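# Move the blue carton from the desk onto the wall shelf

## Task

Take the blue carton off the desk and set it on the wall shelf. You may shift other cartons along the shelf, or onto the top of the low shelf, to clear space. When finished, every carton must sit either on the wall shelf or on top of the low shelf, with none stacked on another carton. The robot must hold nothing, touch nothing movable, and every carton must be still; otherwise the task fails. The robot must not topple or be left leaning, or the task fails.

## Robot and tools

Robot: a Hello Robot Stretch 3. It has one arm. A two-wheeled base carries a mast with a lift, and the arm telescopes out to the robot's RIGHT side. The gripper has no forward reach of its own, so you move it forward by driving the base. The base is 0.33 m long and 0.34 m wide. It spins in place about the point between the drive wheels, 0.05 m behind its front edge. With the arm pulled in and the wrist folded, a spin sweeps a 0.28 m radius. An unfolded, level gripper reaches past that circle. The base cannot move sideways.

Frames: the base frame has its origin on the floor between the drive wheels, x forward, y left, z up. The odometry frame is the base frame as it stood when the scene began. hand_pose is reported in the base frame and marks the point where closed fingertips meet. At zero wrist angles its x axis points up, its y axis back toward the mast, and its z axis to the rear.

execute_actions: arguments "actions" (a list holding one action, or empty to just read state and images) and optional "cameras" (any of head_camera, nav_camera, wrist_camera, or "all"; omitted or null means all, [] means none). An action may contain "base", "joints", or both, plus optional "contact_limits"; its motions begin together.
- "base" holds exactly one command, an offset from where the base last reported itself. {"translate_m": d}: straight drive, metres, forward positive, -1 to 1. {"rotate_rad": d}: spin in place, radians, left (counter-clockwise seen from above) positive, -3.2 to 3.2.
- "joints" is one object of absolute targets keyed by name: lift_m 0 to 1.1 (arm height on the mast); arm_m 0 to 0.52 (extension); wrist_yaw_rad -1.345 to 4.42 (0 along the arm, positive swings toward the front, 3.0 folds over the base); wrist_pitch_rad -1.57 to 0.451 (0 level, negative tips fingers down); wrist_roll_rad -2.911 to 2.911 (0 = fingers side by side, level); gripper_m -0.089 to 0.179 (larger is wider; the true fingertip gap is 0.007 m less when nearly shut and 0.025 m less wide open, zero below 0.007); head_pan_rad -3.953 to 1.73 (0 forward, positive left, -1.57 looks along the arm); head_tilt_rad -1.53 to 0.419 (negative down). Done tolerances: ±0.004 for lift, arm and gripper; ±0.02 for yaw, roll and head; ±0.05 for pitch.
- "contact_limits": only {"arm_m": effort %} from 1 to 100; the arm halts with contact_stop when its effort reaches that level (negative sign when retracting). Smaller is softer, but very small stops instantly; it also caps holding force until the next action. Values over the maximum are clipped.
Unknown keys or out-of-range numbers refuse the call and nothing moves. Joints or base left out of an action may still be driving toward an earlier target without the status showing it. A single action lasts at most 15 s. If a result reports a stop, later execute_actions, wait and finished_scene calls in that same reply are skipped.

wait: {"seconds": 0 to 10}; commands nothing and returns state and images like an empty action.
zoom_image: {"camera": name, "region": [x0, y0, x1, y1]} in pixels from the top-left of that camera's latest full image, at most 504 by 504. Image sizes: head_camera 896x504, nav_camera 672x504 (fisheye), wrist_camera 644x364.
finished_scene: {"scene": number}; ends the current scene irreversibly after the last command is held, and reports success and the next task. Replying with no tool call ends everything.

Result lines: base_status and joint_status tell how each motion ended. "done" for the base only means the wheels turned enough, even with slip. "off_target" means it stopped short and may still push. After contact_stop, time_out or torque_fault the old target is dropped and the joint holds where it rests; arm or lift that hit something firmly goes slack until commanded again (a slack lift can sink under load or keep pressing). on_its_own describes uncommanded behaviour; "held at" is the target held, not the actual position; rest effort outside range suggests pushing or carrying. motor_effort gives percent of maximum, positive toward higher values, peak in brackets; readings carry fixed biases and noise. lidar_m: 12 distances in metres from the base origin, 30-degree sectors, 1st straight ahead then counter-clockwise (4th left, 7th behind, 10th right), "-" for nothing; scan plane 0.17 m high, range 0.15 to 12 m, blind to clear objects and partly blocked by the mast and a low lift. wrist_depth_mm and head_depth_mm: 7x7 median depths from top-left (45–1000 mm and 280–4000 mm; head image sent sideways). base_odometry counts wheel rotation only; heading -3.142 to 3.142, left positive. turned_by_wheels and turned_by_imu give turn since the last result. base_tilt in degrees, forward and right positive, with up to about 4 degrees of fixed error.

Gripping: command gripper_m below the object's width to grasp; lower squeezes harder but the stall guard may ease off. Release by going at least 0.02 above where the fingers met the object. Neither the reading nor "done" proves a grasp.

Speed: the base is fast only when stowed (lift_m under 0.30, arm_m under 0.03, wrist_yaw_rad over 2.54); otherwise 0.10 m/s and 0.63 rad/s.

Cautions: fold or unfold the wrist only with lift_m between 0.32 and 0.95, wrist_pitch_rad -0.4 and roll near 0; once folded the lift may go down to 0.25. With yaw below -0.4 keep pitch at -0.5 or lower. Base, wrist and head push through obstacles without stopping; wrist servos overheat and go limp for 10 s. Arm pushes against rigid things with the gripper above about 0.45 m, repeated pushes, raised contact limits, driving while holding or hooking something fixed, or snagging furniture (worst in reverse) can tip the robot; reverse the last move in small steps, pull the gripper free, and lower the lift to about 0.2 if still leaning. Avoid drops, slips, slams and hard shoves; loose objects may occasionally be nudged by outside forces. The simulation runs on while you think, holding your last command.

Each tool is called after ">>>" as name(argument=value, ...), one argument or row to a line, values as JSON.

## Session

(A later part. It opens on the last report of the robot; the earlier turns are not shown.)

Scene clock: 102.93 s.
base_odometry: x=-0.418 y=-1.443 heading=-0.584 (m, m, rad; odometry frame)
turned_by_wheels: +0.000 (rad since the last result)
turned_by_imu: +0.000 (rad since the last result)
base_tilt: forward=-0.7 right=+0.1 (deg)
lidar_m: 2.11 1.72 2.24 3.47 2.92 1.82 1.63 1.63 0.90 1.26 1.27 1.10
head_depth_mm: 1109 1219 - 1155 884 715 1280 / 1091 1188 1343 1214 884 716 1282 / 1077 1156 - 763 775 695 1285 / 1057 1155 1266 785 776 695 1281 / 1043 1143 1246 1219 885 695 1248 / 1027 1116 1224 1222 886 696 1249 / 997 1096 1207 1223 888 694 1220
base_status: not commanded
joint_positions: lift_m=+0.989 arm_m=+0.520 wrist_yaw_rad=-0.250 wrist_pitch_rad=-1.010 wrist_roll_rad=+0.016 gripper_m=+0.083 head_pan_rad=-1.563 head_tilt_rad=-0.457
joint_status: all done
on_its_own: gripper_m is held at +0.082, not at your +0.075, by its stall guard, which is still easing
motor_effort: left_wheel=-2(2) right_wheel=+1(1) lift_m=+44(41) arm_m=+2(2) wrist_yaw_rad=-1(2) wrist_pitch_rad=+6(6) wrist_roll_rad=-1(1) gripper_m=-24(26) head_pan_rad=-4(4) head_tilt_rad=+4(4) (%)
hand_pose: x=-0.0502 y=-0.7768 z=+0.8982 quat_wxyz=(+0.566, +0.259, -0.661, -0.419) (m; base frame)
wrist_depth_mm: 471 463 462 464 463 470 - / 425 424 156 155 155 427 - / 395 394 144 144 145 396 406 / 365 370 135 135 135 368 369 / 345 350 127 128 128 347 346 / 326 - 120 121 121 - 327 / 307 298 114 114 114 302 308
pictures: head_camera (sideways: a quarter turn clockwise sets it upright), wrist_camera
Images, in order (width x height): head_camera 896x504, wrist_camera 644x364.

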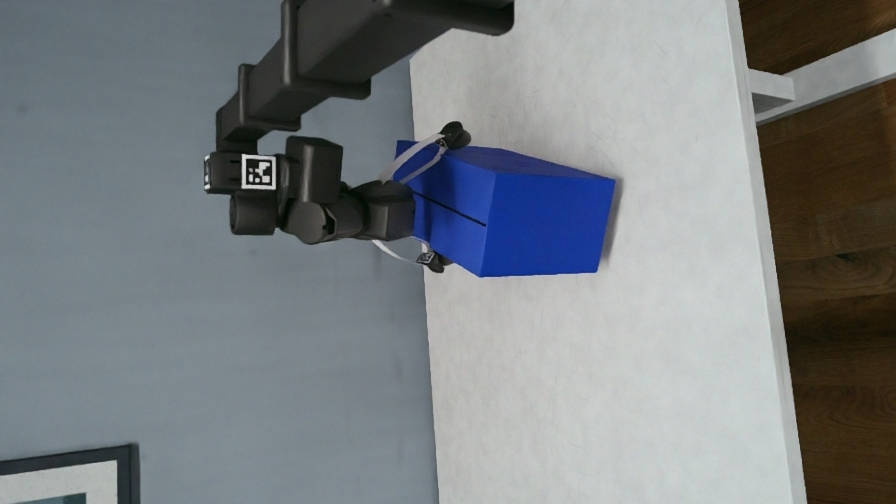

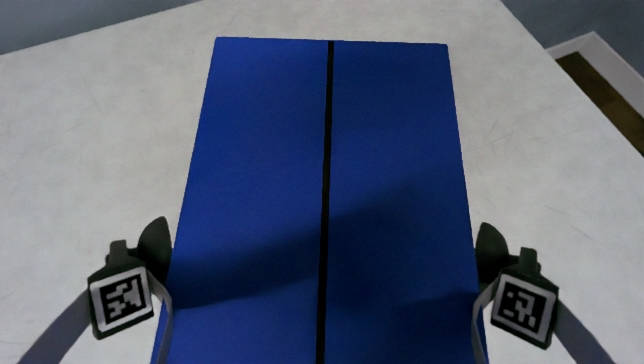

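>>> execute_actions(
  actions=[
    {"joints":{"arm_m":0.05,"wrist_yaw_rad":0}},
  ],
  cameras=[],
)

>>> execute_actions(
  actions=[
    {"base":{"rotate_rad":1.66}},
  ],
  cameras=[],
)

>>> execute_actions(
  actions=[
    {"base":{"translate_m":1},"joints":{"lift_m":0.93}},
  ],
  cameras=[],
)

>>> execute_actions(
  actions=[
    {"base":{"translate_m":1}},
  ],
  cameras=[],
)

>>> execute_actions(
  actions=[
    {"base":{"translate_m":0.63}},
  ],
  cameras=[],
)

>>> execute_actions(
  actions=[
    {"base":{"rotate_rad":1.595},"joints":{"head_tilt_rad":-0.6}},
  ],
)

Scene clock: 108.33 s.
base_odometry: x=-0.418 y=-1.443 heading=-0.584 (m, m, rad; odometry frame)
turned_by_wheels: +0.000 (rad since the last result)
turned_by_imu: +0.001 (rad since the last result)
base_tilt: forward=-0.7 right=+0.0 (deg)
lidar_m: 2.11 1.72 2.23 3.47 2.91 1.83 1.62 1.63 0.90 1.26 1.27 1.10
head_depth_mm: 1115 1219 1352 1449 - - - / 1091 1199 1321 1287 - - - / 1074 1174 1299 1257 - - - / 1058 1158 1273 1219 923 429 349 / 1043 1135 1250 1220 885 696 1220 / 1025 1116 1222 1219 890 694 1250 / 998 1100 1205 1224 888 695 1222
base_status: not commanded
joint_positions: lift_m=+0.989 arm_m=+0.050 wrist_yaw_rad=-0.001 wrist_pitch_rad=-1.011 wrist_roll_rad=+0.016 gripper_m=+0.086 head_pan_rad=-1.563 head_tilt_rad=-0.457
joint_status: all done
on_its_own: gripper_m is held at +0.085, not at your +0.075, by its stall guard, which is not easing now
motor_effort: left_wheel=-2(1) right_wheel=+1(0) lift_m=+45(44) arm_m=-2(5) wrist_yaw_rad=+0(0) wrist_pitch_rad=+6(6) wrist_roll_rad=+0(0) gripper_m=-22(22) head_pan_rad=-3(4) head_tilt_rad=+4(4) (%)
hand_pose: x=-0.0217 y=-0.3109 z=+0.8982 quat_wxyz=(+0.614, +0.339, -0.623, -0.346) (m; base frame)
wrist_depth_mm: 464 463 468 466 469 469 469 / 427 424 154 152 152 430 432 / 398 398 143 142 143 410 - / 375 380 134 135 134 - - / - - 127 127 127 - - / - - 120 120 121 - - / 937 912 115 114 115 922 938
pictures: none
No camera images: the call's "cameras" was empty. Leave "cameras" out to get every camera's image.

Scene clock: 111.90 s.
base_odometry: x=-0.418 y=-1.443 heading=+1.076 (m, m, rad; odometry frame)
turned_by_wheels: +1.660 (rad since the last result)
turned_by_imu: +1.682 (rad since the last result)
base_tilt: forward=-0.6 right=+0.1 (deg)
lidar_m: 3.47 2.56 1.74 1.63 1.66 0.90 1.26 1.28 1.10 1.73 1.91 2.24
head_depth_mm: 1815 1979 2192 2359 - - - / 1793 1961 2161 2377 - - - / 1806 1974 2151 2395 - - - / 1783 1941 2140 2361 2071 430 349 / 1788 1935 2125 2351 2001 1570 1220 / 1767 1932 2038 2159 2001 1565 1284 / 1753 1895 2038 2226 2000 1570 1288
base_status: done
joint_positions: lift_m=+0.989 arm_m=+0.050 wrist_yaw_rad=-0.001 wrist_pitch_rad=-1.011 wrist_roll_rad=+0.016 gripper_m=+0.086 head_pan_rad=-1.563 head_tilt_rad=-0.457
joint_status: not commanded
on_its_own: gripper_m is held at +0.085, not at your +0.075, by its stall guard, which is not easing now
motor_effort: left_wheel=-3(5) right_wheel=+2(5) lift_m=+44(44) arm_m=-2(3) wrist_yaw_rad=+0(0) wrist_pitch_rad=+6(6) wrist_roll_rad=-1(1) gripper_m=-23(22) head_pan_rad=-4(4) head_tilt_rad=+4(4) (%)
hand_pose: x=-0.0217 y=-0.3109 z=+0.8982 quat_wxyz=(+0.614, +0.339, -0.623, -0.346) (m; base frame)
wrist_depth_mm: - - - - - - 476 / - - 154 152 152 - 451 / - - 143 142 143 - 941 / - - 134 135 135 - - / - - 127 127 127 - - / - - 120 121 120 - - / 938 914 114 114 114 918 950
pictures: none
No camera images: the call's "cameras" was empty. Leave "cameras" out to get every camera's image.

Scene clock: 122.83 s.
base_odometry: x=+0.058 y=-0.563 heading=+1.076 (m, m, rad; odometry frame)
turned_by_wheels: +0.000 (rad since the last result)
turned_by_imu: +0.003 (rad since the last result)
base_tilt: forward=-0.7 right=+0.1 (deg)
lidar_m: 2.49 2.53 1.84 1.73 1.75 2.24 1.85 1.92 1.79 1.63 1.68 2.65
head_depth_mm: 1738 1907 2082 2102 2074 - - / 1733 1898 2037 2145 2037 - - / 1725 1874 2034 2102 2004 - - / 1707 1855 2002 1988 1987 505 425 / 1697 1859 1996 2136 1997 1571 1304 / 1695 1842 1992 2027 1976 1567 1284 / 1682 1837 2006 2202 2009 1563 1289
base_status: done
joint_positions: lift_m=+0.931 arm_m=+0.050 wrist_yaw_rad=-0.001 wrist_pitch_rad=-1.011 wrist_roll_rad=+0.016 gripper_m=+0.086 head_pan_rad=-1.563 head_tilt_rad=-0.457
joint_status: all done
on_its_own: gripper_m is held at +0.085, not at your +0.075, by its stall guard, which is not easing now
motor_effort: left_wheel=-2(4) right_wheel=+2(6) lift_m=+15(40) arm_m=-2(3) wrist_yaw_rad=+0(1) wrist_pitch_rad=+6(6) wrist_roll_rad=-1(0) gripper_m=-22(22) head_pan_rad=-4(4) head_tilt_rad=+4(4) (%)
hand_pose: x=-0.0217 y=-0.3109 z=+0.8393 quat_wxyz=(+0.614, +0.339, -0.623, -0.346) (m; base frame)
wrist_depth_mm: - - - - - - - / - - 154 152 152 - - / - - 142 143 143 - - / - - 134 134 134 - - / - - 127 127 127 - - / 931 - 120 121 120 - 937 / 882 866 114 114 114 881 895
pictures: none
No camera images: the call's "cameras" was empty. Leave "cameras" out to get every camera's image.

Scene clock: 133.80 s.
base_odometry: x=+0.533 y=+0.317 heading=+1.076 (m, m, rad; odometry frame)
turned_by_wheels: +0.000 (rad since the last result)
turned_by_imu: +0.003 (rad since the last result)
base_tilt: forward=-0.6 right=+0.1 (deg)
lidar_m: 1.49 1.52 1.93 1.81 1.84 2.38 2.85 2.86 1.91 1.63 1.98 1.58
head_depth_mm: 1679 1831 1978 2002 2031 - - / 1658 1816 1975 1929 1993 - - / 1643 1805 2000 2212 1991 - - / 1634 1803 1974 2199 2006 505 423 / 1629 1783 1956 2170 1990 1562 1300 / 1607 1763 1944 2174 1995 1561 1282 / 1612 1762 1924 2160 1994 1564 1283
base_status: done
joint_positions: lift_m=+0.931 arm_m=+0.050 wrist_yaw_rad=-0.001 wrist_pitch_rad=-1.011 wrist_roll_rad=+0.016 gripper_m=+0.086 head_pan_rad=-1.563 head_tilt_rad=-0.457
joint_status: not commanded
on_its_own: gripper_m is held at +0.085, not at your +0.075, by its stall guard, which is not easing now
motor_effort: left_wheel=-2(3) right_wheel=+2(5) lift_m=+16(15) arm_m=-3(3) wrist_yaw_rad=+0(1) wrist_pitch_rad=+6(6) wrist_roll_rad=-1(1) gripper_m=-22(23) head_pan_rad=-3(4) head_tilt_rad=+4(4) (%)
hand_pose: x=-0.0217 y=-0.3109 z=+0.8393 quat_wxyz=(+0.614, +0.339, -0.623, -0.346) (m; base frame)
wrist_depth_mm: - - - - - - - / - - 153 152 152 - - / - - 143 143 143 - - / - - 134 135 134 - - / - - 127 127 127 - - / 931 - 120 121 120 - 943 / 893 869 114 115 114 866 885
pictures: none
No camera images: the call's "cameras" was empty. Leave "cameras" out to get every camera's image.

Scene clock: 141.07 s.
base_odometry: x=+0.832 y=+0.871 heading=+1.076 (m, m, rad; odometry frame)
turned_by_wheels: +0.000 (rad since the last result)
turned_by_imu: +0.002 (rad since the last result)
base_tilt: forward=-0.7 right=+0.1 (deg)
lidar_m: 0.86 0.88 1.13 1.86 1.89 2.45 3.44 2.30 1.89 1.89 1.33 0.92
head_depth_mm: 1618 1770 1963 2195 2151 - - / 1620 1768 1945 2150 2091 - - / 1604 1765 1934 2158 1992 - - / 1593 1747 1910 2141 1999 504 425 / 1590 1731 1904 2116 1993 1558 1303 / 1570 1726 1896 2088 1998 1573 1278 / 1564 1713 1882 2089 2008 1567 1285
base_status: done
joint_positions: lift_m=+0.931 arm_m=+0.050 wrist_yaw_rad=-0.001 wrist_pitch_rad=-1.011 wrist_roll_rad=+0.016 gripper_m=+0.086 head_pan_rad=-1.563 head_tilt_rad=-0.457
joint_status: not commanded
on_its_own: gripper_m is held at +0.085, not at your +0.075, by its stall guard, which is not easing now
motor_effort: left_wheel=-2(3) right_wheel=+1(5) lift_m=+16(16) arm_m=-3(3) wrist_yaw_rad=+0(0) wrist_pitch_rad=+6(6) wrist_roll_rad=-1(1) gripper_m=-23(23) head_pan_rad=-4(3) head_tilt_rad=+4(4) (%)
hand_pose: x=-0.0217 y=-0.3109 z=+0.8393 quat_wxyz=(+0.614, +0.339, -0.623, -0.346) (m; base frame)
wrist_depth_mm: - - - - - - - / - - 154 152 152 - - / - - 143 143 143 - - / - - 135 134 134 - - / - - 127 127 127 - - / 930 - 120 120 121 - 940 / 885 866 114 114 115 869 880
pictures: none
No camera images: the call's "cameras" was empty. Leave "cameras" out to get every camera's image.

Scene clock: 144.53 s.
base_odometry: x=+0.832 y=+0.871 heading=+2.670 (m, m, rad; odometry frame)
turned_by_wheels: +1.595 (rad since the last result)
turned_by_imu: +1.616 (rad since the last result)
base_tilt: forward=-0.7 right=+0.1 (deg)
lidar_m: 1.86 1.92 2.53 3.44 2.31 1.89 1.89 1.29 0.91 0.86 0.88 1.17
head_depth_mm: 705 790 895 963 - - 1139 / 705 788 892 819 - - 384 / 701 785 890 788 - - 366 / 701 784 888 977 884 461 377 / 699 781 883 993 887 1352 1171 / 697 778 881 979 884 1371 1194 / 695 777 880 823 833 1362 1188
base_status: done
joint_positions: lift_m=+0.931 arm_m=+0.050 wrist_yaw_rad=-0.001 wrist_pitch_rad=-1.011 wrist_roll_rad=+0.016 gripper_m=+0.086 head_pan_rad=-1.563 head_tilt_rad=-0.592
joint_status: all done
on_its_own: gripper_m is held at +0.085, not at your +0.075, by its stall guard, which is not easing now
motor_effort: left_wheel=-3(5) right_wheel=+2(6) lift_m=+16(16) arm_m=-3(3) wrist_yaw_rad=+0(1) wrist_pitch_rad=+6(6) wrist_roll_rad=-1(1) gripper_m=-22(23) head_pan_rad=-4(4) head_tilt_rad=-4(16) (%)
hand_pose: x=-0.0217 y=-0.3109 z=+0.8393 quat_wxyz=(+0.614, +0.339, -0.623, -0.346) (m; base frame)
wrist_depth_mm: 384 467 481 380 384 467 418 / 454 459 154 152 152 480 489 / - - 142 143 143 - - / - - 134 134 134 - - / - - 127 127 127 - - / 951 - 120 120 121 - 940 / 878 868 114 114 114 868 894
pictures: head_camera (sideways: a quarter turn clockwise sets it upright), nav_camera (sideways: a quarter turn counterclockwise sets it upright), wrist_camera
Images, in order (width x height): head_camera 896x504, nav_camera 672x504, wrist_camera 644x364.

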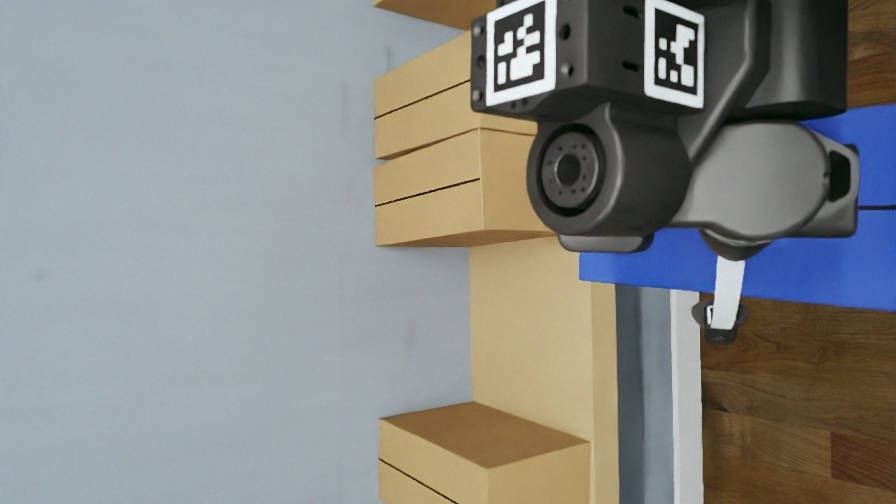

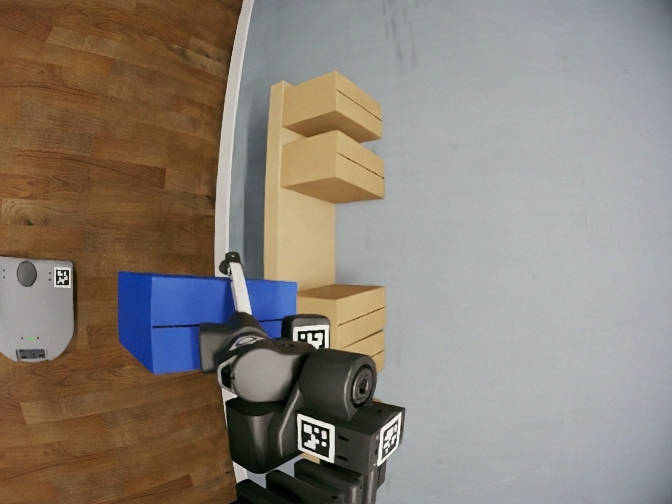

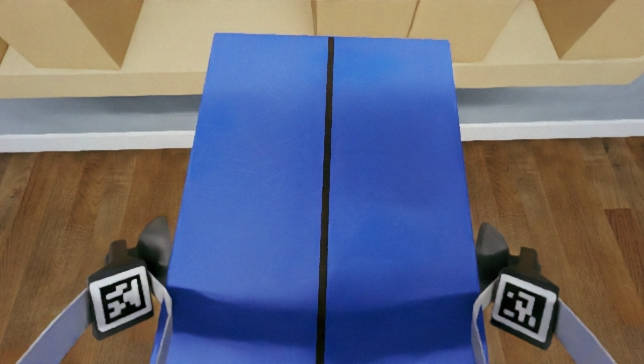

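>>> execute_actions(
  actions=[
    {"base":{"translate_m":0.14},"joints":{"arm_m":0.15,"wrist_yaw_rad":0.04}},
  ],
  cameras=["wrist_camera"],
)

>>> execute_actions(
  actions=[
    {"joints":{"arm_m":0.46}},
  ],
  cameras=["wrist_camera","head_camera"],
)

Scene clock: 147.17 s.
base_odometry: x=+0.707 y=+0.935 heading=+2.670 (m, m, rad; odometry frame)
turned_by_wheels: +0.000 (rad since the last result)
turned_by_imu: +0.000 (rad since the last result)
base_tilt: forward=-0.7 right=+0.1 (deg)
lidar_m: 1.72 1.76 2.34 3.44 2.87 2.00 2.03 1.27 0.90 0.86 0.88 1.16
head_depth_mm: 700 783 878 - 1286 1372 1195 / 699 780 868 - - 1346 1196 / 698 778 883 - - 455 502 / 696 777 878 990 563 456 503 / 694 774 877 928 857 1360 1194 / 691 772 876 789 814 1358 1197 / 689 769 872 837 831 1348 1194
base_status: done
joint_positions: lift_m=+0.931 arm_m=+0.150 wrist_yaw_rad=+0.038 wrist_pitch_rad=-1.011 wrist_roll_rad=+0.016 gripper_m=+0.086 head_pan_rad=-1.563 head_tilt_rad=-0.592
joint_status: all done
on_its_own: gripper_m is held at +0.085, not at your +0.075, by its stall guard, which is not easing now
motor_effort: left_wheel=-2(3) right_wheel=+1(7) lift_m=+15(16) arm_m=+2(3) wrist_yaw_rad=+0(1) wrist_pitch_rad=+6(6) wrist_roll_rad=-1(0) gripper_m=-22(23) head_pan_rad=-4(5) head_tilt_rad=-3(3) (%)
hand_pose: x=-0.0172 y=-0.4102 z=+0.8393 quat_wxyz=(+0.620, +0.352, -0.617, -0.334) (m; base frame)
wrist_depth_mm: 277 272 346 486 419 276 269 / 351 330 154 152 152 326 323 / 410 418 142 142 143 414 410 / - - 134 134 135 - - / - - 127 127 127 - - / 934 - 120 120 120 - 925 / 881 863 114 114 114 864 880
pictures: wrist_camera
Images, in order (width x height): wrist_camera 644x364.

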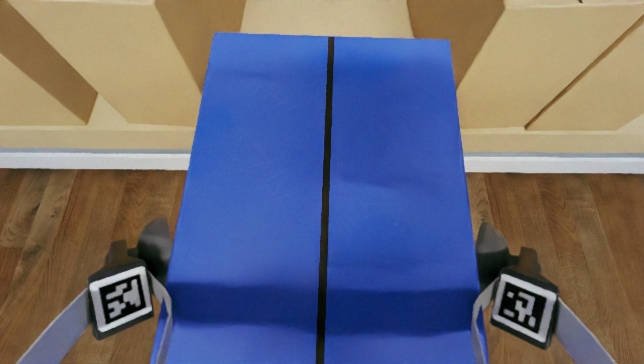

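Scene clock: 150.67 s.
base_odometry: x=+0.707 y=+0.935 heading=+2.670 (m, m, rad; odometry frame)
turned_by_wheels: +0.000 (rad since the last result)
turned_by_imu: +0.001 (rad since the last result)
base_tilt: forward=-0.7 right=+0.1 (deg)
lidar_m: 1.72 1.76 2.33 3.43 2.88 2.00 2.03 1.27 0.90 0.86 0.88 1.16
head_depth_mm: 700 783 - - 839 1374 1196 / 698 757 918 818 836 1373 1194 / 697 755 915 737 858 1378 1194 / 695 776 861 711 830 1367 1198 / 695 774 874 926 850 1356 1195 / 690 772 871 789 813 1348 1194 / 688 770 871 837 833 1351 1196
base_status: not commanded
joint_positions: lift_m=+0.931 arm_m=+0.460 wrist_yaw_rad=+0.038 wrist_pitch_rad=-1.011 wrist_roll_rad=+0.016 gripper_m=+0.086 head_pan_rad=-1.563 head_tilt_rad=-0.592
joint_status: all done
on_its_own: gripper_m is held at +0.085, not at your +0.075, by its stall guard, which is not easing now
motor_effort: left_wheel=-3(2) right_wheel=+1(1) lift_m=+15(16) arm_m=+2(2) wrist_yaw_rad=+1(1) wrist_pitch_rad=+6(6) wrist_roll_rad=-1(1) gripper_m=-22(22) head_pan_rad=-4(3) head_tilt_rad=-3(3) (%)
hand_pose: x=-0.0172 y=-0.7202 z=+0.8393 quat_wxyz=(+0.620, +0.352, -0.617, -0.334) (m; base frame)
wrist_depth_mm: 204 204 196 189 196 202 201 / 220 228 154 152 152 225 222 / 204 238 142 143 143 211 205 / 190 241 134 134 135 197 191 / 181 214 127 127 127 186 179 / 175 - 120 120 121 - 169 / - 221 114 114 115 190 161
pictures: head_camera (sideways: a quarter turn clockwise sets it upright), wrist_camera
Images, in order (width x height): head_camera 896x504, wrist_camera 644x364.

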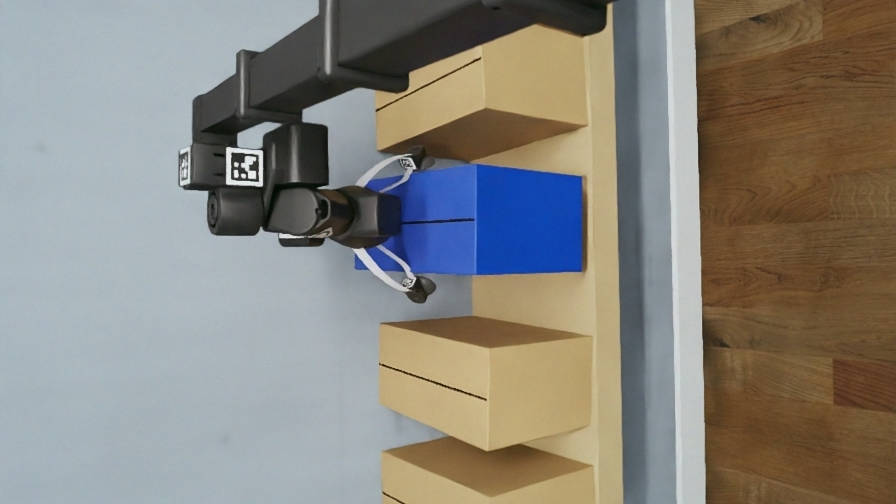

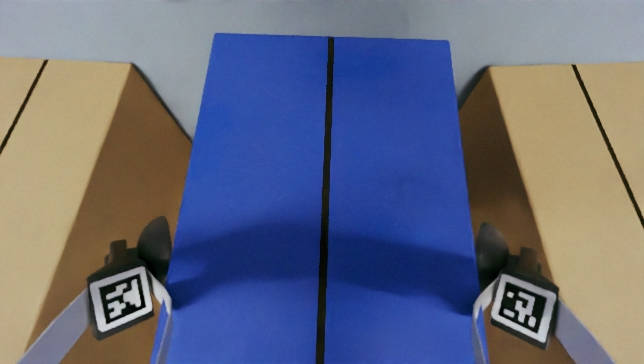

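>>> execute_actions(
  actions=[
    {"base":{"translate_m":0.012},"joints":{"arm_m":0.49,"lift_m":0.905}},
  ],
  cameras=[],
)

>>> execute_actions(
  actions=[
    {"joints":{"lift_m":0.88}},
  ],
  cameras=[],
)

>>> execute_actions(
  actions=[
    {"joints":{"gripper_m":0.165}},
  ],
  cameras=[],
)

>>> execute_actions(
  actions=[
    {"joints":{"lift_m":0.96}},
  ],
  cameras=["wrist_camera","head_camera"],
)

Scene clock: 152.57 s.
base_odometry: x=+0.697 y=+0.940 heading=+2.670 (m, m, rad; odometry frame)
turned_by_wheels: +0.000 (rad since the last result)
turned_by_imu: +0.000 (rad since the last result)
base_tilt: forward=-0.7 right=+0.1 (deg)
lidar_m: 1.71 1.75 2.32 3.45 2.88 2.01 2.04 1.27 0.90 0.85 0.87 1.16
head_depth_mm: 700 782 863 - 833 1376 1195 / 699 766 916 830 849 1372 1196 / 696 765 - 794 856 1374 1194 / 694 778 879 751 832 1371 1196 / 693 772 876 855 849 1363 1194 / 691 773 872 789 818 1352 1194 / 688 768 868 857 841 1344 1197
base_status: done
joint_positions: lift_m=+0.906 arm_m=+0.490 wrist_yaw_rad=+0.038 wrist_pitch_rad=-1.011 wrist_roll_rad=+0.016 gripper_m=+0.086 head_pan_rad=-1.563 head_tilt_rad=-0.592
joint_status: all done
on_its_own: gripper_m is held at +0.085, not at your +0.075, by its stall guard, which is not easing now
motor_effort: left_wheel=-2(4) right_wheel=+1(7) lift_m=+15(15) arm_m=+2(4) wrist_yaw_rad=+0(1) wrist_pitch_rad=+6(6) wrist_roll_rad=+0(0) gripper_m=-22(22) head_pan_rad=-4(4) head_tilt_rad=-3(4) (%)
hand_pose: x=-0.0172 y=-0.7501 z=+0.8143 quat_wxyz=(+0.620, +0.352, -0.616, -0.334) (m; base frame)
wrist_depth_mm: 167 167 161 160 160 165 165 / 188 195 156 153 153 195 187 / 174 217 144 143 144 223 177 / 165 221 135 135 135 224 167 / 162 197 127 127 127 200 158 / 160 - 120 120 121 - 154 / - 204 114 114 114 204 148
pictures: none
No camera images: the call's "cameras" was empty. Leave "cameras" out to get every camera's image.

Scene clock: 153.57 s.
base_odometry: x=+0.697 y=+0.940 heading=+2.670 (m, m, rad; odometry frame)
turned_by_wheels: +0.000 (rad since the last result)
turned_by_imu: +0.000 (rad since the last result)
base_tilt: forward=-0.7 right=+0.0 (deg)
lidar_m: 1.71 1.75 2.32 3.42 2.88 2.01 2.05 1.27 0.90 0.85 0.88 1.16
head_depth_mm: 698 782 889 - - 1377 1193 / 698 781 - 846 847 1372 1194 / 696 768 - 821 854 1371 1194 / 695 779 870 788 832 1363 1197 / 693 775 877 857 849 1358 1197 / 691 771 875 789 817 1356 1193 / 689 770 868 858 840 1345 1196
base_status: not commanded
joint_positions: lift_m=+0.881 arm_m=+0.490 wrist_yaw_rad=+0.038 wrist_pitch_rad=-1.011 wrist_roll_rad=+0.016 gripper_m=+0.086 head_pan_rad=-1.563 head_tilt_rad=-0.592
joint_status: all done
on_its_own: gripper_m is held at +0.085, not at your +0.075, by its stall guard, which is not easing now
motor_effort: left_wheel=-2(2) right_wheel=+2(1) lift_m=+14(16) arm_m=+2(2) wrist_yaw_rad=+1(1) wrist_pitch_rad=+6(6) wrist_roll_rad=-1(1) gripper_m=-23(23) head_pan_rad=-4(4) head_tilt_rad=-3(2) (%)
hand_pose: x=-0.0172 y=-0.7502 z=+0.7893 quat_wxyz=(+0.620, +0.352, -0.616, -0.334) (m; base frame)
wrist_depth_mm: 166 167 167 166 166 166 165 / 161 195 162 159 159 195 162 / 158 217 147 147 148 223 152 / 160 221 137 137 137 225 153 / 162 196 128 128 129 200 153 / 160 - 121 121 121 - 154 / - 203 114 114 114 205 148
pictures: none
No camera images: the call's "cameras" was empty. Leave "cameras" out to get every camera's image.

Scene clock: 154.87 s.
base_odometry: x=+0.697 y=+0.940 heading=+2.670 (m, m, rad; odometry frame)
turned_by_wheels: +0.000 (rad since the last result)
turned_by_imu: +0.000 (rad since the last result)
base_tilt: forward=-0.7 right=+0.2 (deg)
lidar_m: 1.71 1.75 2.32 3.46 2.89 2.01 2.04 1.28 0.90 0.85 0.88 1.16
head_depth_mm: 697 781 885 - - 1376 1188 / 697 780 - 845 850 1383 1191 / 695 768 - 819 854 1376 1197 / 695 774 871 789 830 1363 1196 / 694 773 875 859 850 1360 1197 / 692 772 873 791 816 1355 1198 / 689 770 871 859 838 1350 1193
base_status: not commanded
joint_positions: lift_m=+0.881 arm_m=+0.490 wrist_yaw_rad=+0.038 wrist_pitch_rad=-1.010 wrist_roll_rad=+0.016 gripper_m=+0.165 head_pan_rad=-1.563 head_tilt_rad=-0.592
joint_status: all done
motor_effort: left_wheel=-2(2) right_wheel=+2(1) lift_m=+14(15) arm_m=+1(2) wrist_yaw_rad=+0(1) wrist_pitch_rad=+5(6) wrist_roll_rad=+0(1) gripper_m=-1(90) head_pan_rad=-3(3) head_tilt_rad=-2(3) (%)
hand_pose: x=-0.0172 y=-0.7505 z=+0.7895 quat_wxyz=(+0.621, +0.351, -0.617, -0.333) (m; base frame)
wrist_depth_mm: 166 167 166 166 166 165 165 / 161 194 162 159 160 195 162 / 159 218 147 148 148 222 153 / 160 220 137 137 138 225 152 / 162 208 128 129 129 201 154 / 159 122 121 121 121 123 148 / - 191 114 114 114 192 142
pictures: none
No camera images: the call's "cameras" was empty. Leave "cameras" out to get every camera's image.

Scene clock: 156.43 s.
base_odometry: x=+0.697 y=+0.940 heading=+2.670 (m, m, rad; odometry frame)
turned_by_wheels: +0.000 (rad since the last result)
turned_by_imu: +0.000 (rad since the last result)
base_tilt: forward=-0.7 right=+0.1 (deg)
lidar_m: 1.70 1.75 2.32 3.45 2.88 2.01 2.05 1.27 0.90 0.86 0.88 1.16
head_depth_mm: 698 769 - 773 832 1377 1193 / 697 743 899 838 848 1378 1197 / 697 - 901 875 853 1370 1193 / 694 776 881 819 832 1368 1191 / 693 773 876 857 850 1357 1193 / 691 772 874 789 816 1356 1194 / 689 770 869 857 841 1347 1195
base_status: not commanded
joint_positions: lift_m=+0.959 arm_m=+0.490 wrist_yaw_rad=+0.038 wrist_pitch_rad=-1.010 wrist_roll_rad=+0.016 gripper_m=+0.165 head_pan_rad=-1.563 head_tilt_rad=-0.592
joint_status: all done
motor_effort: left_wheel=-2(2) right_wheel=+1(2) lift_m=+43(51) arm_m=+2(1) wrist_yaw_rad=+1(1) wrist_pitch_rad=+5(5) wrist_roll_rad=-1(1) gripper_m=-1(1) head_pan_rad=-5(3) head_tilt_rad=-3(3) (%)
hand_pose: x=-0.0172 y=-0.7505 z=+0.8684 quat_wxyz=(+0.621, +0.351, -0.617, -0.333) (m; base frame)
wrist_depth_mm: 167 167 166 166 165 165 165 / 204 203 202 202 201 200 200 / 236 237 244 235 242 239 235 / 222 228 307 222 306 229 222 / 208 240 309 208 214 227 208 / 198 267 200 195 200 269 196 / 182 233 186 185 188 233 185
pictures: head_camera (sideways: a quarter turn clockwise sets it upright), wrist_camera
Images, in order (width x height): head_camera 896x504, wrist_camera 644x364.

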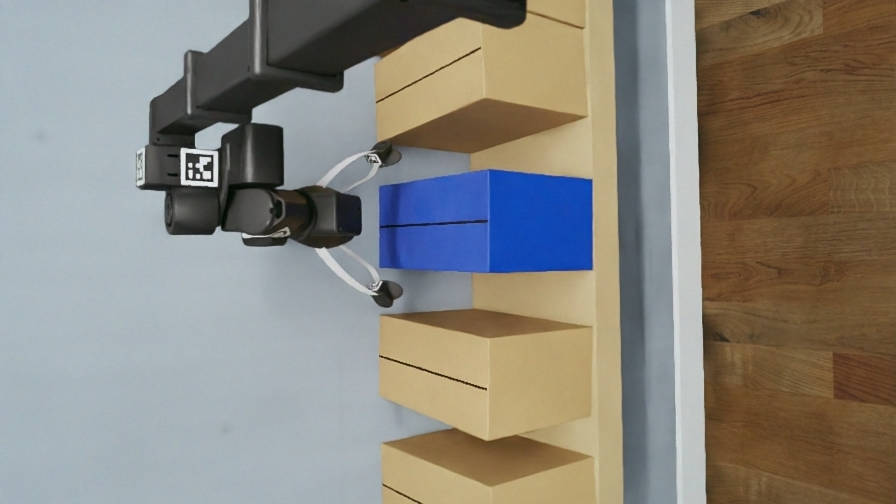

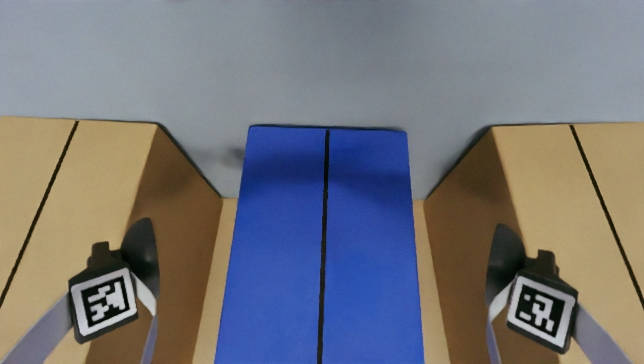

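>>> finished_scene(
  scene=1,
)

The scene is finished: the task was done.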